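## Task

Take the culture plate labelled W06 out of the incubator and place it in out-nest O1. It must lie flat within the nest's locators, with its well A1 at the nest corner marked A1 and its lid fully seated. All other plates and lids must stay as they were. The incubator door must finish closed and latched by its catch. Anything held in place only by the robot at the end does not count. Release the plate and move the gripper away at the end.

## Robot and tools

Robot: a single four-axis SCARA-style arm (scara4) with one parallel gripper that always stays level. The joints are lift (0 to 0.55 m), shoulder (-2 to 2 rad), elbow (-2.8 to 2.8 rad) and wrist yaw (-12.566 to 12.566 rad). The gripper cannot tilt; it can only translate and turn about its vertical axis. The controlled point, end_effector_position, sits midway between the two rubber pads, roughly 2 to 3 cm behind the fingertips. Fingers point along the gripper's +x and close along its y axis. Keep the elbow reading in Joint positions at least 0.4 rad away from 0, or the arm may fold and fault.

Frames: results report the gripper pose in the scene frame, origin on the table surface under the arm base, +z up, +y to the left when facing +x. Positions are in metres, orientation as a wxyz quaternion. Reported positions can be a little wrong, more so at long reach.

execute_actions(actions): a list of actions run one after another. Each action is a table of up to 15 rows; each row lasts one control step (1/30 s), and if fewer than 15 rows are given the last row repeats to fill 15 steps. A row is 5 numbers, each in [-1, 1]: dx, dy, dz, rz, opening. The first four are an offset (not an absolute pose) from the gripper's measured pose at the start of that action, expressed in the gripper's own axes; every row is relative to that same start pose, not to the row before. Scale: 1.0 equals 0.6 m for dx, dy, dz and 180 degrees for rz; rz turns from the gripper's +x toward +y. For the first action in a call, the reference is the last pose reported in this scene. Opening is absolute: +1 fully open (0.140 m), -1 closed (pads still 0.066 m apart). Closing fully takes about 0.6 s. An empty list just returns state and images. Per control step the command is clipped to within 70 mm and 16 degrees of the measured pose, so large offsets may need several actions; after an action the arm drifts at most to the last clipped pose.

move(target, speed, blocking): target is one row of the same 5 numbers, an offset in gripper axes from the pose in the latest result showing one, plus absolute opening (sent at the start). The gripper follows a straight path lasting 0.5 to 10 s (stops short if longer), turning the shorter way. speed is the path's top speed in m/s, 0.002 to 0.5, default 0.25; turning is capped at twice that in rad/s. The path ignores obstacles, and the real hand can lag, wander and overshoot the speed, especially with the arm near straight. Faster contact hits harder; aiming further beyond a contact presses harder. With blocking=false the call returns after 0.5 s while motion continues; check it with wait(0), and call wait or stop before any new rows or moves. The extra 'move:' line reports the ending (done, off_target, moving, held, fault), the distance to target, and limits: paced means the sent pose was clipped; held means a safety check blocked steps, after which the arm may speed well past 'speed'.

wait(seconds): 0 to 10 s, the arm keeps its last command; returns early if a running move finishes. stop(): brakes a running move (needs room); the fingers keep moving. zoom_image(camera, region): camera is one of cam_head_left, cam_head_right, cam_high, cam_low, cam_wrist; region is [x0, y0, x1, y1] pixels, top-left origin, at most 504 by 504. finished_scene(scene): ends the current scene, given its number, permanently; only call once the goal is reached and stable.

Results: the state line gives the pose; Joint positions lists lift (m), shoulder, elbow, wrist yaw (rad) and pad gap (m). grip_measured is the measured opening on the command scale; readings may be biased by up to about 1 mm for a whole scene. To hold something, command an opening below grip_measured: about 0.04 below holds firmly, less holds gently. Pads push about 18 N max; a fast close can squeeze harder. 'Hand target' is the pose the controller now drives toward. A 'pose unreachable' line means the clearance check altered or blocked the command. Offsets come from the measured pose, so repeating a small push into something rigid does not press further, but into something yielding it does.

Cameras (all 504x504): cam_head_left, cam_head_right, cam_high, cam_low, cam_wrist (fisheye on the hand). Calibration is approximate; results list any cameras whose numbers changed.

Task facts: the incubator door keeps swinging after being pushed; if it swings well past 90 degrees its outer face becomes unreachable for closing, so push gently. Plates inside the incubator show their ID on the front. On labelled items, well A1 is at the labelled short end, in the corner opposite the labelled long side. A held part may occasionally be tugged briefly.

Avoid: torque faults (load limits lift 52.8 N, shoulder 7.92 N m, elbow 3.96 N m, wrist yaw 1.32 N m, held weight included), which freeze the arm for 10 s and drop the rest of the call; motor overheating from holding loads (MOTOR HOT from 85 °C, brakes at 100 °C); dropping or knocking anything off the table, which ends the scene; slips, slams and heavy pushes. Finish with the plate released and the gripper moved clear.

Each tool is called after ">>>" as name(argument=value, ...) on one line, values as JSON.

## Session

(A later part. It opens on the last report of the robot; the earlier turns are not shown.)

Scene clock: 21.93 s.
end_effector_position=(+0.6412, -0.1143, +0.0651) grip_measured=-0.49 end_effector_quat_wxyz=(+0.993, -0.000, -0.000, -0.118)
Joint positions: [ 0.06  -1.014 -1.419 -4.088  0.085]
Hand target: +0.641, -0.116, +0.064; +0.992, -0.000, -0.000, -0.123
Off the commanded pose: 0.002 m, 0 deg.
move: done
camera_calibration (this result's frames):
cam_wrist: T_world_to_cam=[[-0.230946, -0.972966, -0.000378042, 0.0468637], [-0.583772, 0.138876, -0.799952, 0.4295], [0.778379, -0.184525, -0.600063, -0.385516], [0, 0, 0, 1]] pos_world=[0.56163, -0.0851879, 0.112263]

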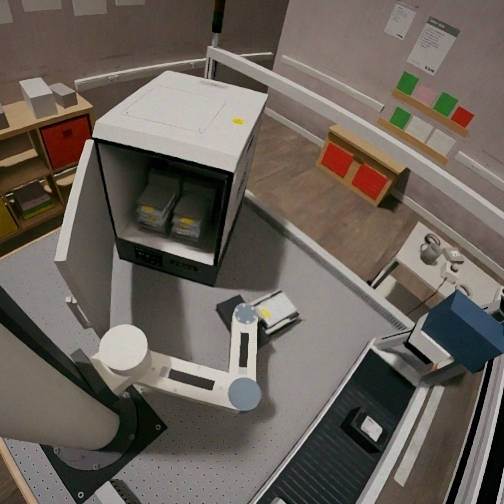

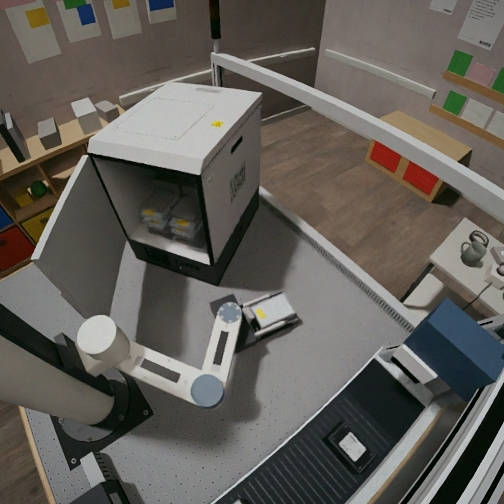

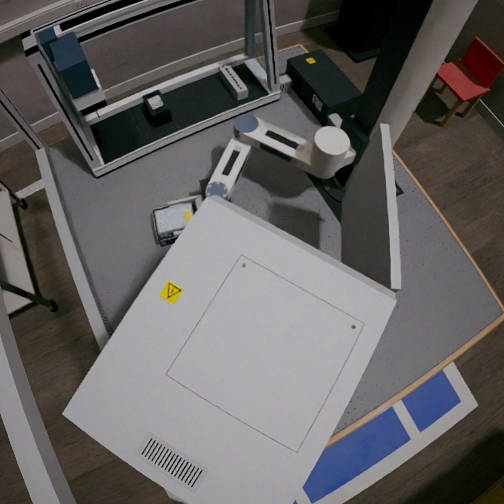

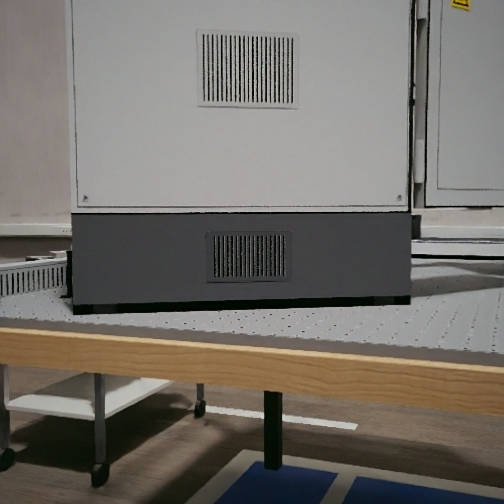

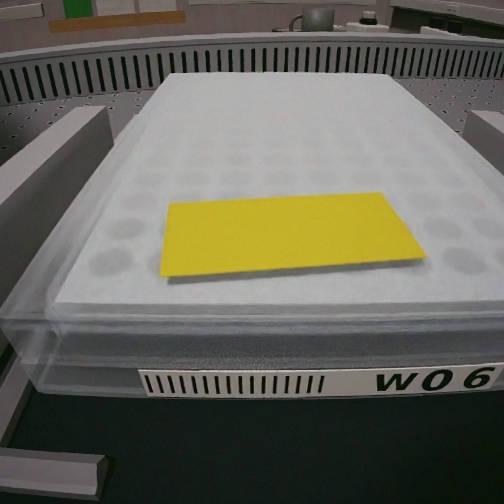

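>>> move(target=[0,0,0.015,0,-0.53], speed=0.03)

>>> move(target=[-0.016,0.003,0,-0.003,-0.53], speed=0.03)

>>> zoom_image(camera="cam_high", region=[130, 170, 230, 260])

>>> zoom_image(camera="cam_head_right", region=[210, 260, 330, 360])

Scene clock: 22.83 s.
end_effector_position=(+0.6413, -0.1142, +0.0741) grip_measured=-0.49 end_effector_quat_wxyz=(+0.993, -0.000, -0.000, -0.118)
Joint positions: [ 0.069 -1.014 -1.419 -4.088  0.085]
Hand target: +0.641, -0.114, +0.074; +0.993, -0.000, -0.000, -0.118
Off the commanded pose: 0.000 m, 0 deg.
move: done
camera_calibration (this result's frames):
cam_wrist: T_world_to_cam=[[-0.230717, -0.973021, -0.000378042, 0.0468359], [-0.583804, 0.138739, -0.799952, 0.436704], [0.778423, -0.184342, -0.600063, -0.380113], [0, 0, 0, 1]] pos_world=[0.561644, -0.0850867, 0.121268]

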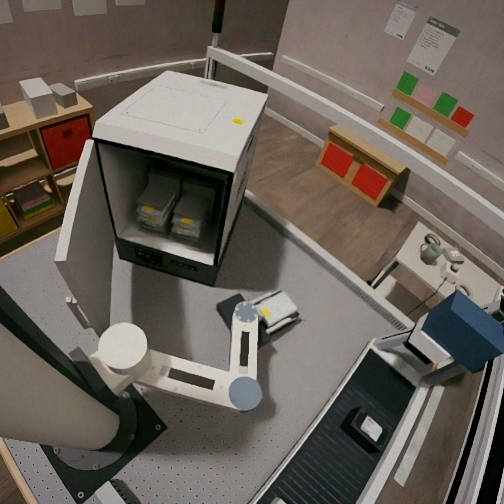

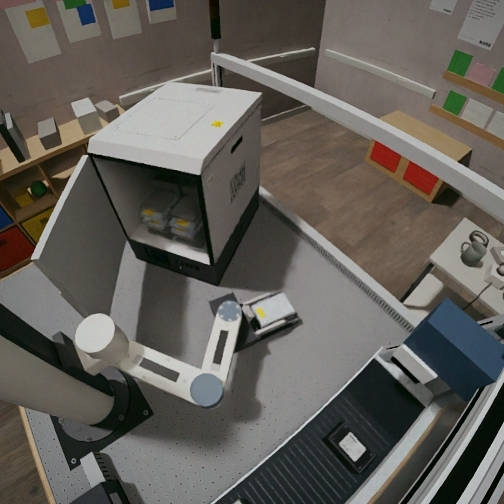

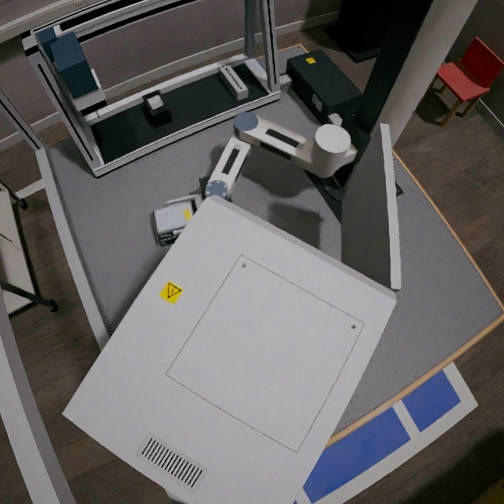

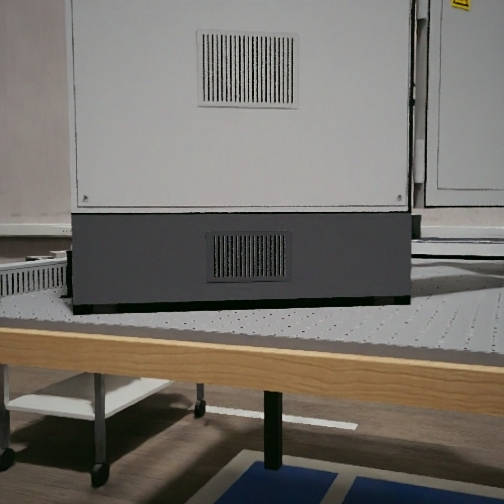

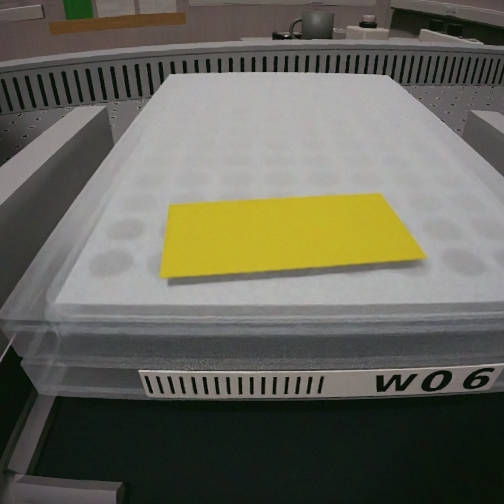

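Scene clock: 23.53 s.
end_effector_position=(+0.6324, -0.1100, +0.0741) grip_measured=-0.49 end_effector_quat_wxyz=(+0.992, -0.000, -0.000, -0.123)
Joint positions: [ 0.069 -1.024 -1.37  -4.135  0.085]
Hand target: +0.632, -0.110, +0.074; +0.992, -0.000, -0.000, -0.123
Off the commanded pose: 0.000 m, 0 deg.
move: done
camera_calibration (this result's frames):
cam_wrist: T_world_to_cam=[[-0.239259, -0.970956, -0.000378042, 0.0544764], [-0.582562, 0.143864, -0.799952, 0.430714], [0.776773, -0.191176, -0.600063, -0.372133], [0, 0, 0, 1]] pos_world=[0.553015, -0.0802132, 0.121268]

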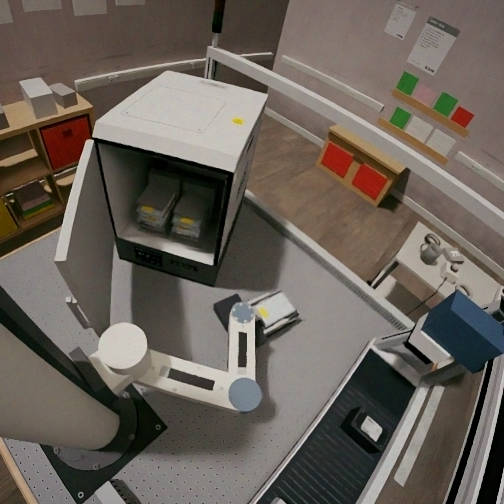

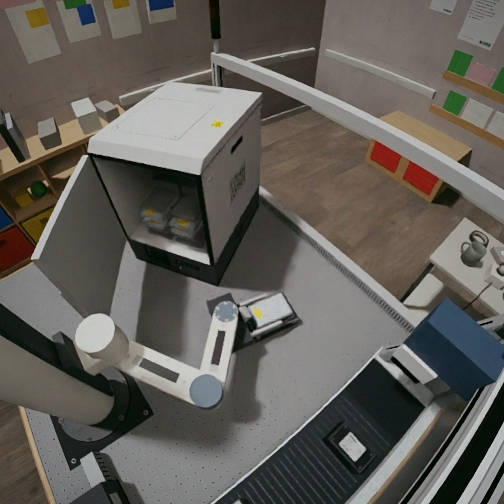

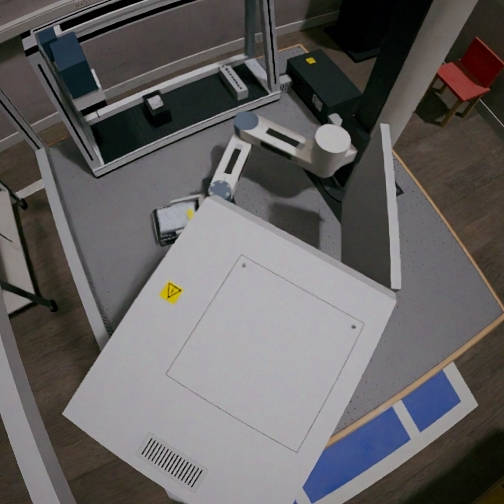

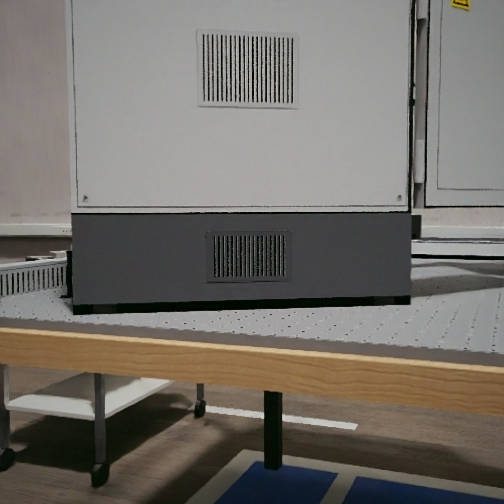

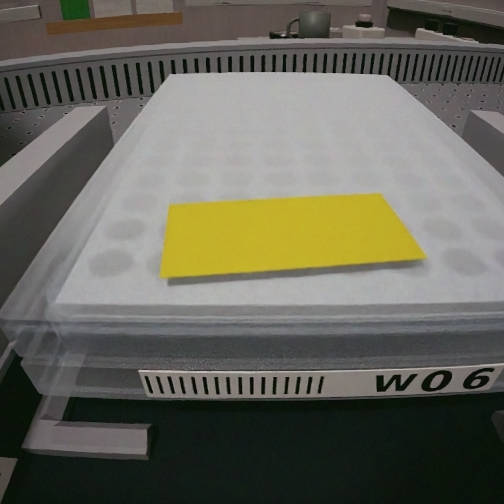

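Region (130, 170, 230, 260) of cam_high's 504x504 image, scaled by 5.040, with more detail than that image has; it fills the top 454 rows of this view, and the rest is white.

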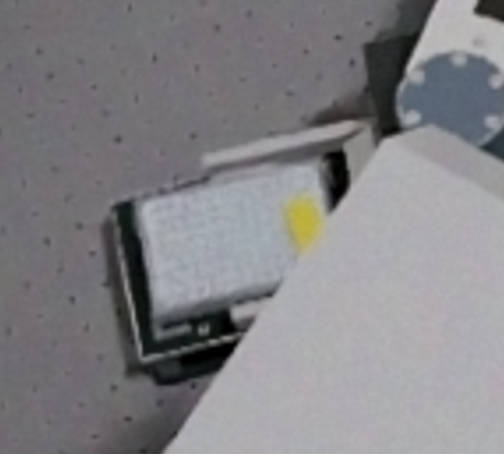

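Region (210, 260, 330, 360) of cam_head_right's 504x504 image, scaled by 4.200, with more detail than that image has.

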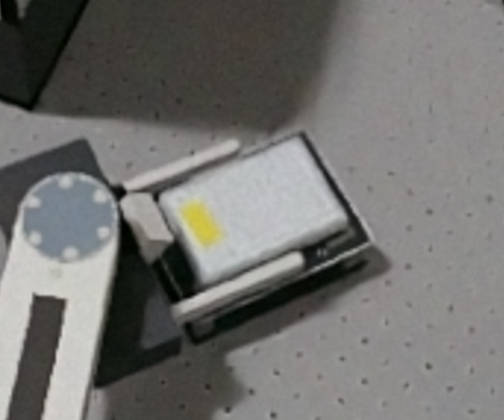

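>>> move(target=[0,-0.003,0,0.008,-0.53], speed=0.03)

>>> move(target=[0,0,-0.017,0,-0.53], speed=0.01)

>>> zoom_image(camera="cam_high", region=[130, 170, 230, 260])

>>> zoom_image(camera="cam_head_right", region=[210, 260, 330, 360])

Scene clock: 24.47 s.
end_effector_position=(+0.6319, -0.1118, +0.0741) grip_measured=-0.49 end_effector_quat_wxyz=(+0.994, -0.000, -0.000, -0.110)
Joint positions: [ 0.069 -1.04  -1.37  -4.094  0.085]
Hand target: +0.632, -0.112, +0.074; +0.994, -0.000, -0.000, -0.110
Off the commanded pose: 0.000 m, 0 deg.
move: done
camera_calibration (this result's frames):
cam_wrist: T_world_to_cam=[[-0.21492, -0.976632, -0.000378042, 0.0366879], [-0.585976, 0.129261, -0.799952, 0.431232], [0.781308, -0.171704, -0.600063, -0.372811], [0, 0, 0, 1]] pos_world=[0.551857, -0.0839242, 0.121268]

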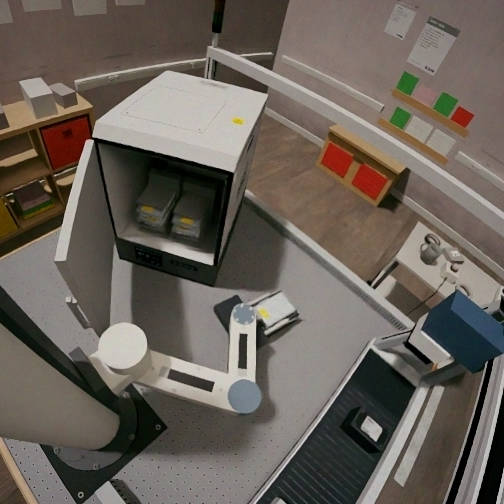

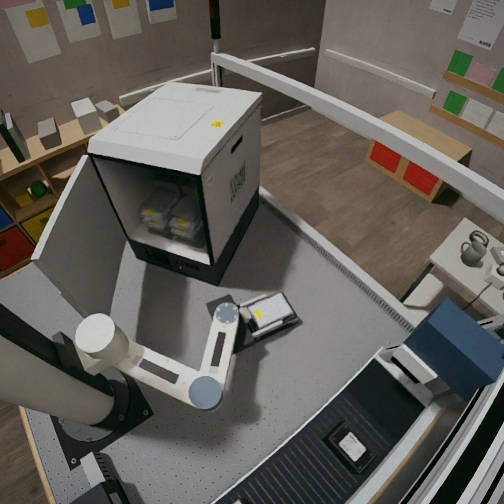

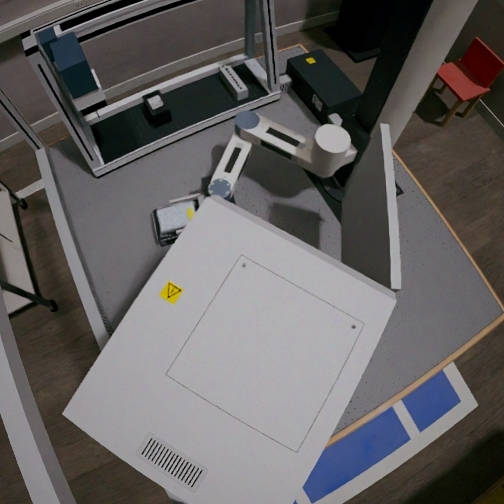

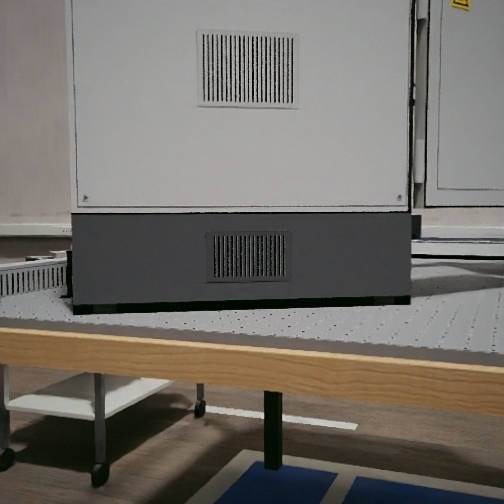

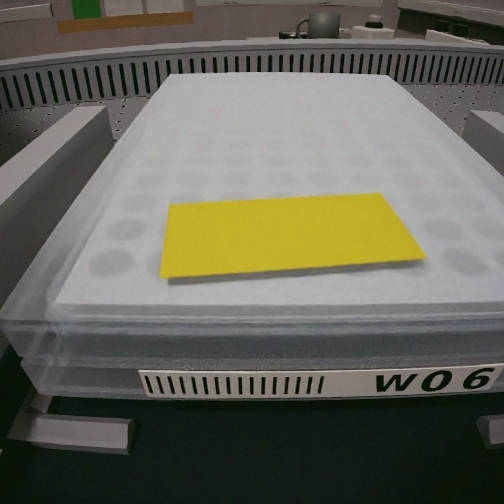

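Scene clock: 25.70 s.
end_effector_position=(+0.6322, -0.1114, +0.0646) grip_measured=-0.49 end_effector_quat_wxyz=(+0.994, -0.000, -0.000, -0.110)
Joint positions: [ 0.06  -1.039 -1.371 -4.094  0.085]
Hand target: +0.632, -0.112, +0.064; +0.994, -0.000, -0.000, -0.110
Off the commanded pose: 0.001 m, 0 deg.
move: done
camera_calibration (this result's frames):
cam_wrist: T_world_to_cam=[[-0.214202, -0.976789, -0.000378042, 0.0365704], [-0.586071, 0.12883, -0.799952, 0.423793], [0.781434, -0.17113, -0.600063, -0.378654], [0, 0, 0, 1]] pos_world=[0.552099, -0.0836749, 0.111812]

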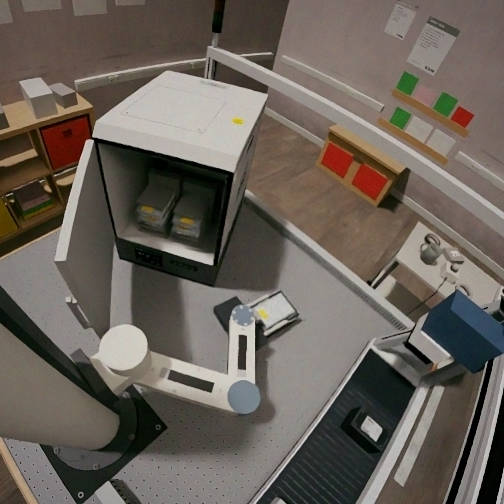

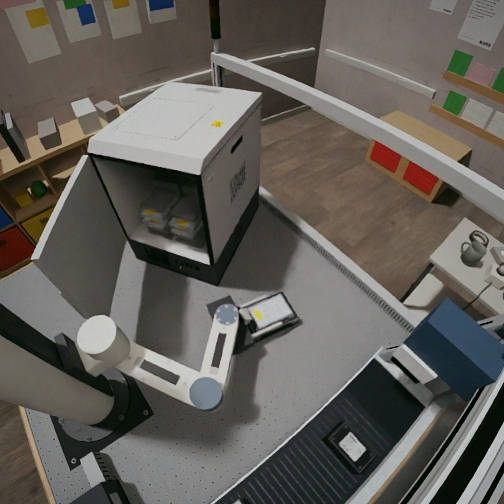

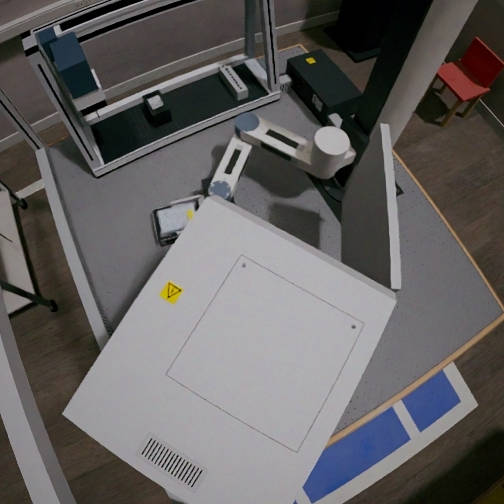

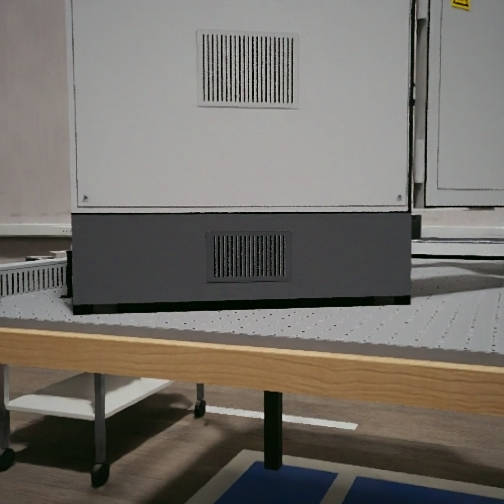

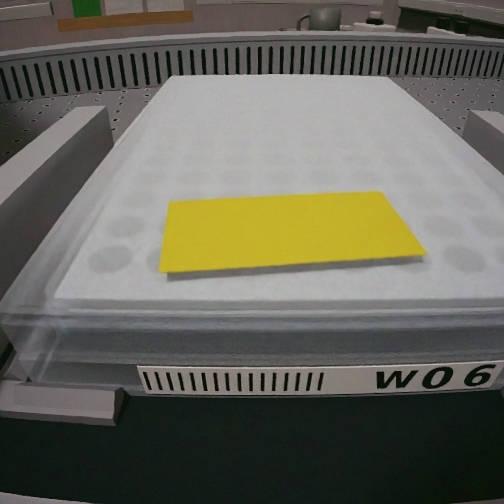

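Region (130, 170, 230, 260) of cam_high's 504x504 image, scaled by 5.040, with more detail than that image has; it fills the top 454 rows of this view, and the rest is white.

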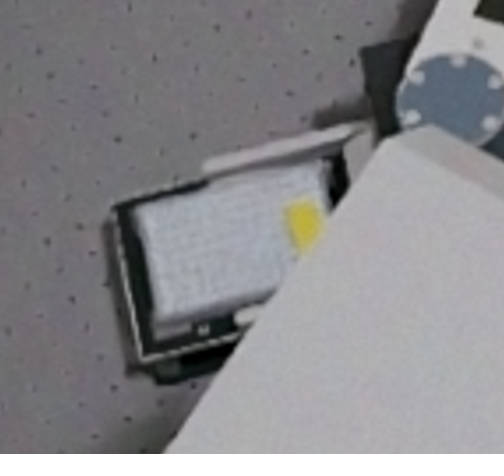

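Region (210, 260, 330, 360) of cam_head_right's 504x504 image, scaled by 4.200, with more detail than that image has.

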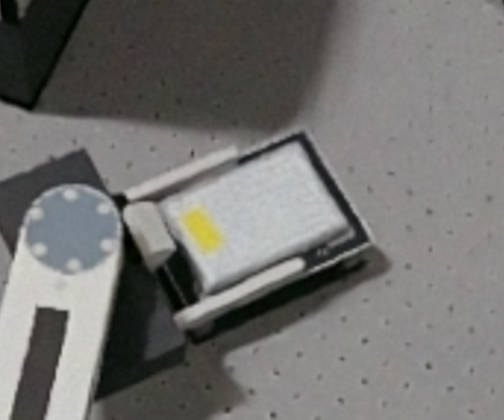

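>>> execute_actions(actions=[[[0,0,0,0,-0.3]],[[0,0,0,0,0.2]],[[0,0,0.03,0,0.2]],[[-0.03,0,0.1,0,0.2]]])

>>> zoom_image(camera="cam_head_right", region=[210, 260, 330, 360])

Scene clock: 27.77 s.
end_effector_position=(+0.6147, -0.1073, +0.1429) grip_measured=+0.20 end_effector_quat_wxyz=(+0.994, -0.000, -0.000, -0.109)
Joint positions: [ 0.138 -1.075 -1.282 -4.145  0.11 ]
Hand target: +0.615, -0.107, +0.143; +0.994, -0.000, -0.000, -0.110
Off the commanded pose: 0.000 m, 0 deg.
camera_calibration (this result's frames):
cam_wrist: T_world_to_cam=[[-0.213478, -0.976948, -0.000378042, 0.0364493], [-0.586166, 0.128396, -0.799952, 0.47563], [0.78156, -0.170551, -0.600063, -0.317308], [0, 0, 0, 1]] pos_world=[0.534574, -0.0795769, 0.190091]

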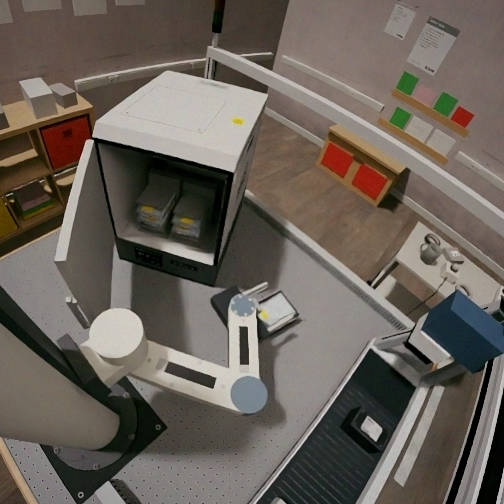

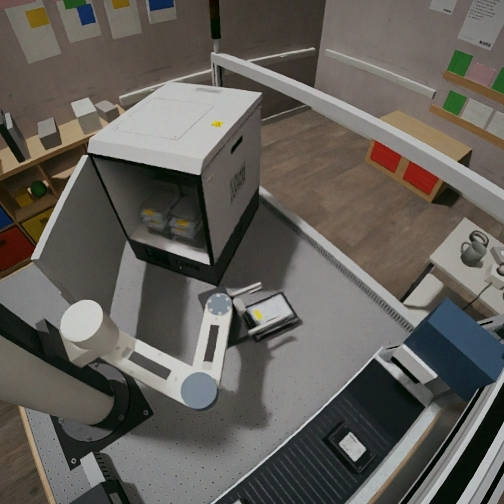

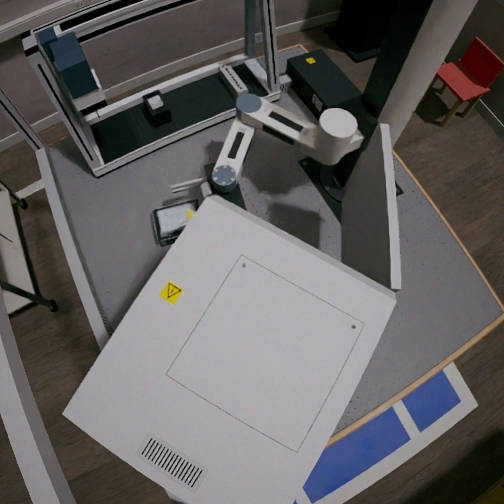

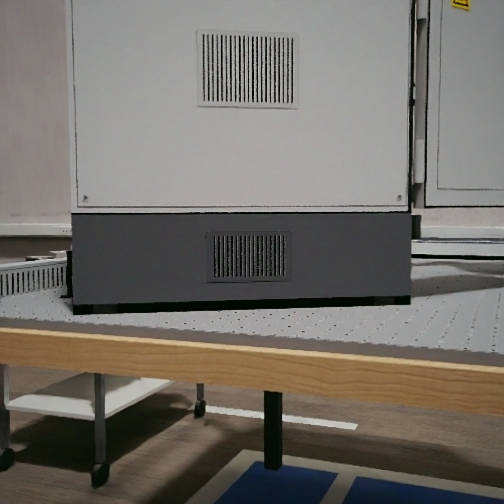

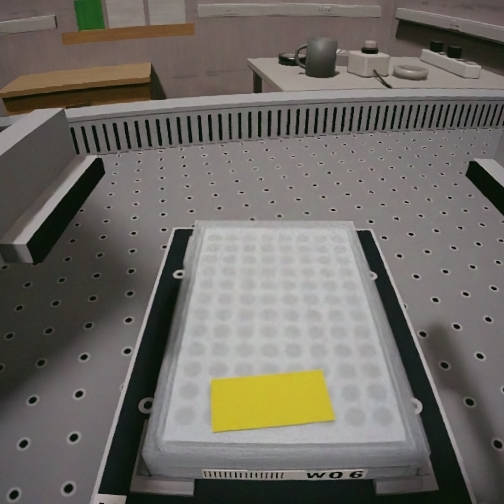

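Region (210, 260, 330, 360) of cam_head_right's 504x504 image, scaled by 4.200, with more detail than that image has.

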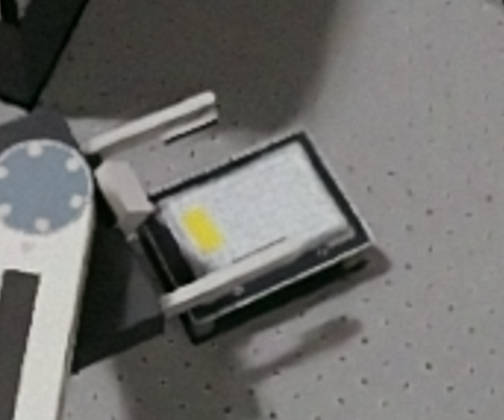

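>>> move(target=[-0.15,0,0.68,0.25,-1], speed=0.3)

Scene clock: 30.23 s.
end_effector_position=(+0.5269, -0.0878, +0.5510) grip_measured=-1.00 end_effector_quat_wxyz=(+0.960, -0.000, -0.000, +0.279)
Joint positions: [ 0.546 -1.486 -1.15  -3.081  0.066]
Hand target: +0.527, -0.088, +0.551; +0.960, -0.000, -0.000, +0.279
Off the commanded pose: 0.000 m, 0 deg.
move: done
camera_calibration (this result's frames):
cam_wrist: T_world_to_cam=[[0.539593, -0.841926, -0.000378042, -0.348048], [-0.505372, -0.323535, -0.799952, 0.665851], [0.673379, 0.43184, -0.600063, 0.109382], [0, 0, 0, 1]] pos_world=[0.450651, -0.12484, 0.598154]

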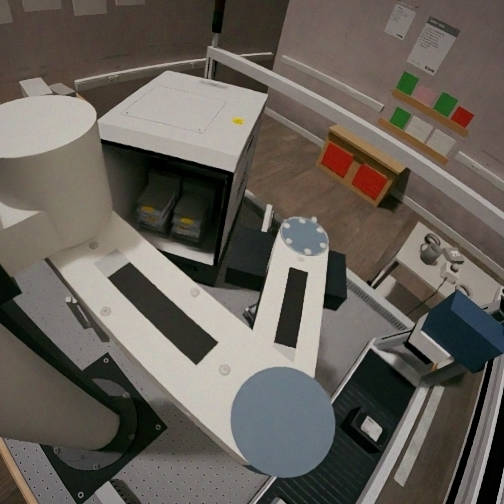

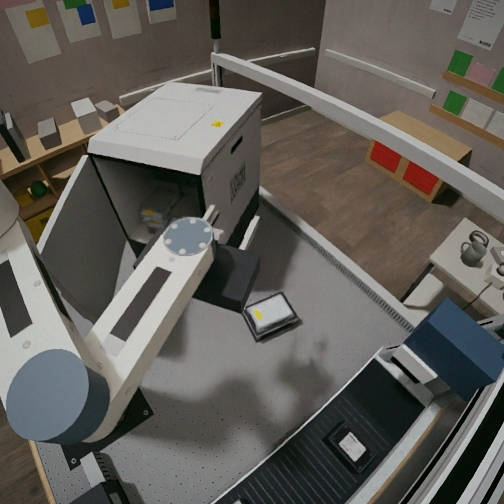

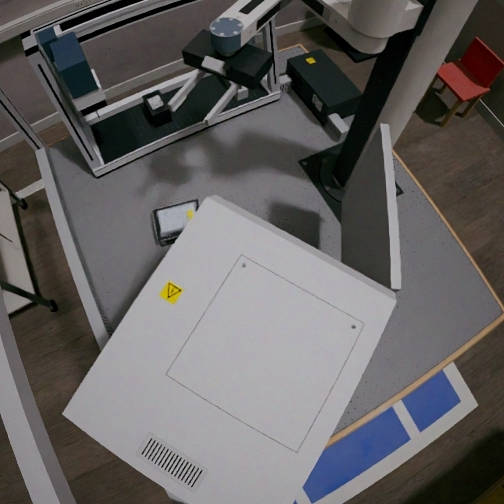

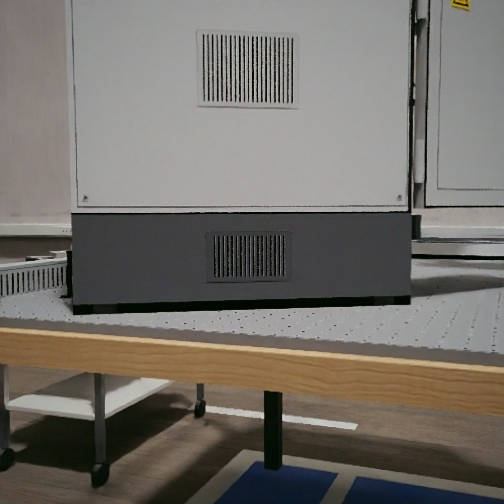

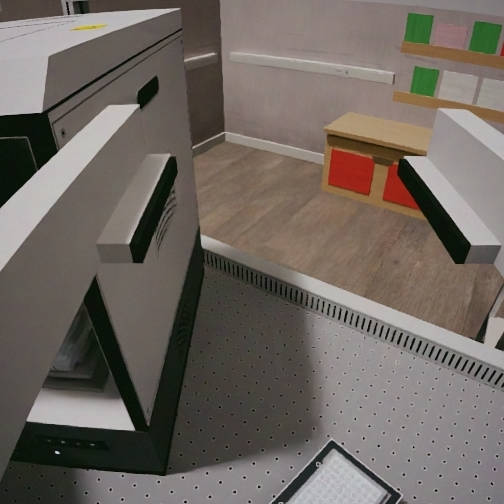

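>>> move(target=[-0.107,0.538,0,0.653,-1], speed=0.3)

Scene clock: 34.47 s.
end_effector_position=(+0.2994, +0.1504, +0.5510) grip_measured=-1.00 end_effector_quat_wxyz=(+0.259, -0.000, -0.000, +0.966)
Joint positions: [ 0.546 -0.605 -1.03  -2.031  0.066]
Hand target: +0.300, +0.150, +0.551; +0.259, -0.000, -0.000, +0.966
Off the commanded pose: 0.000 m, 0 deg.
move: done
camera_calibration (this result's frames):
cam_wrist: T_world_to_cam=[[0.496921, 0.867796, -0.000378042, -0.26908], [0.520582, -0.298446, -0.799952, 0.316965], [-0.694308, 0.397316, -0.600063, 0.574437], [0, 0, 0, 1]] pos_world=[0.367542, 0.0998707, 0.598153]

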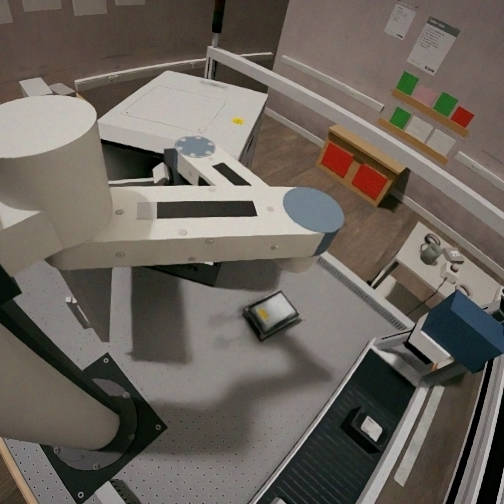

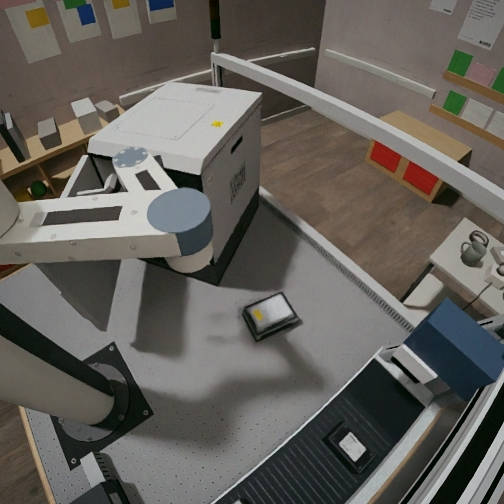

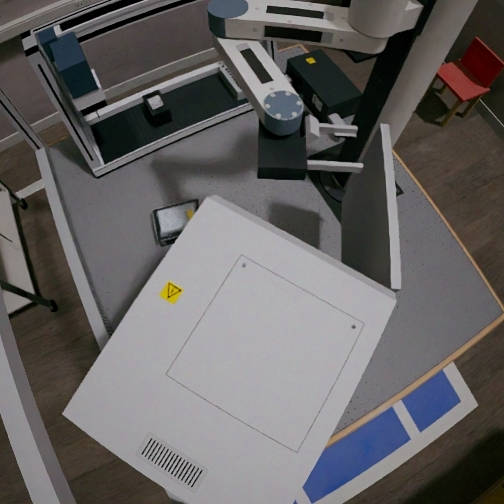

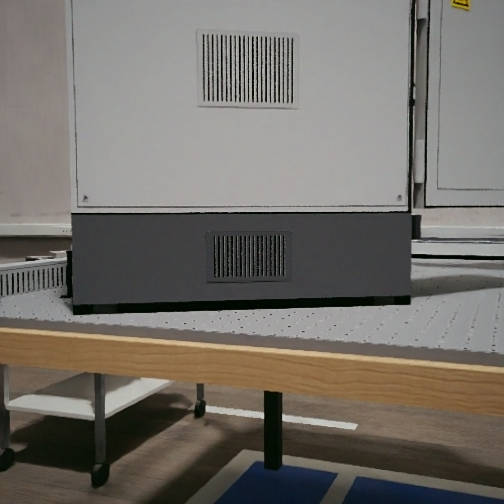

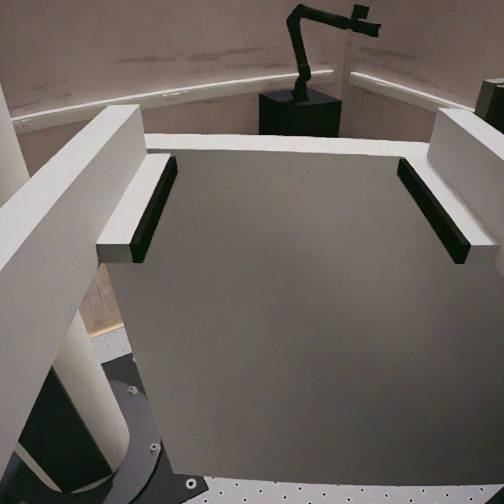

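>>> move(target=[0.348,-0.18,0,0,-1], speed=0.2)

>>> move(target=[0,0,0,-0.53,-1], speed=0.3)

Scene clock: 36.20 s.
end_effector_position=(+0.1725, +0.3483, +0.5510) grip_measured=-1.00 end_effector_quat_wxyz=(+0.259, -0.000, -0.000, +0.966)
Joint positions: [ 0.546  0.322 -1.233 -2.754  0.066]
Hand target: +0.173, +0.348, +0.551; +0.259, -0.000, -0.000, +0.966
Off the commanded pose: 0.000 m, 0 deg.
move: done
camera_calibration (this result's frames):
cam_wrist: T_world_to_cam=[[0.496818, 0.867855, -0.000378042, -0.37778], [0.520617, -0.298385, -0.799952, 0.442103], [-0.694355, 0.397234, -0.600063, 0.407683], [0, 0, 0, 1]] pos_world=[0.240598, 0.29783, 0.598154]

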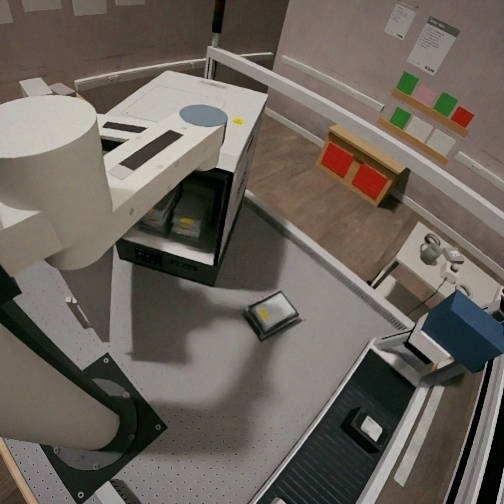

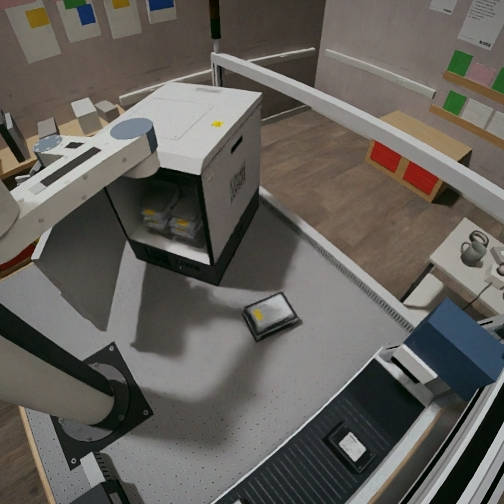

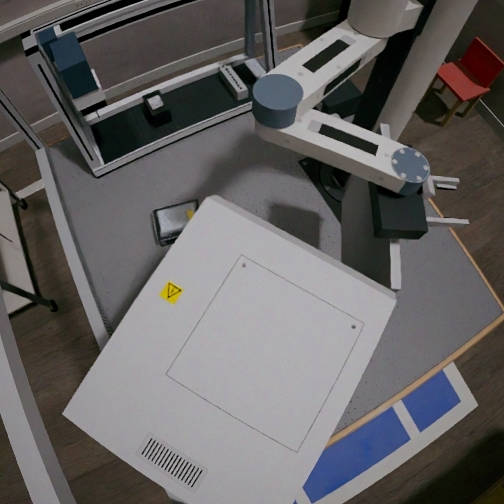

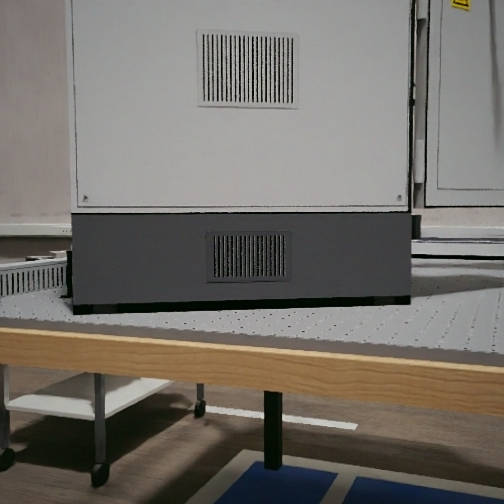

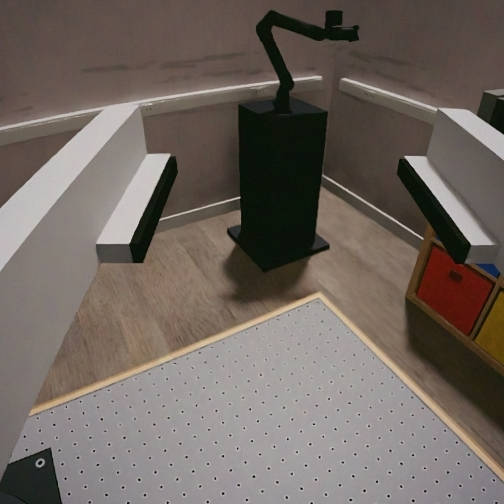

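Scene clock: 39.30 s.
end_effector_position=(+0.1724, +0.3482, +0.5510) grip_measured=-1.00 end_effector_quat_wxyz=(+0.889, -0.000, -0.000, +0.459)
Joint positions: [ 0.546  0.979 -0.986 -5.323  0.066]
Hand target: +0.172, +0.348, +0.551; +0.889, -0.000, -0.000, +0.458
Off the commanded pose: 0.000 m, 0 deg.
move: done
camera_calibration (this result's frames):
cam_wrist: T_world_to_cam=[[0.81748, -0.575957, -0.000378042, 0.0698225], [-0.345858, -0.490365, -0.799952, 0.658349], [0.460553, 0.654076, -0.600063, 0.11912], [0, 0, 0, 1]] pos_world=[0.115756, 0.285133, 0.598154]

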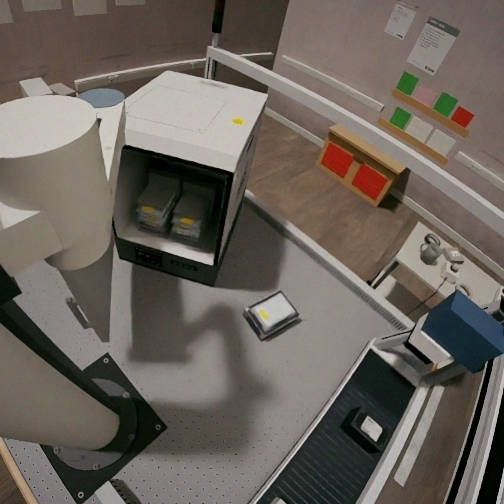

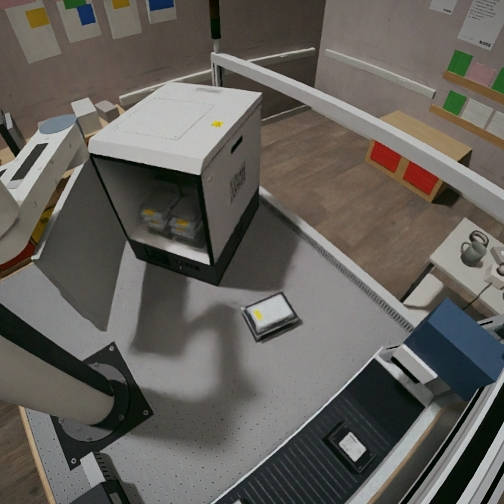

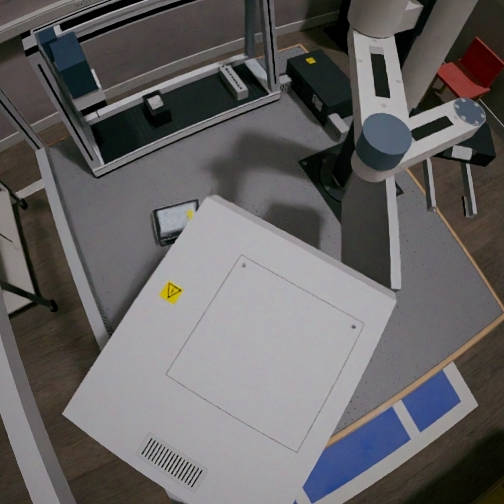

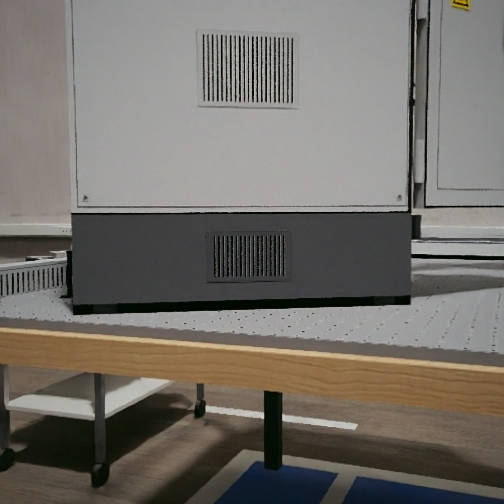

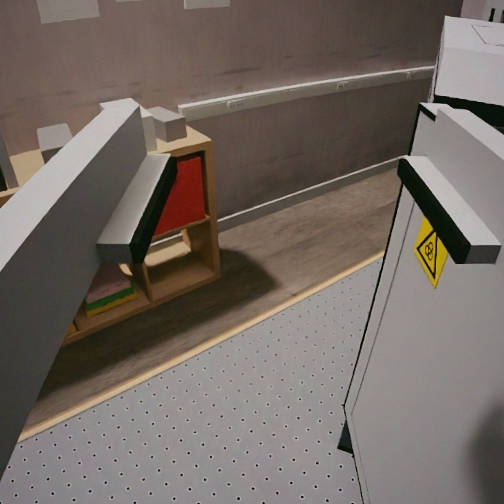

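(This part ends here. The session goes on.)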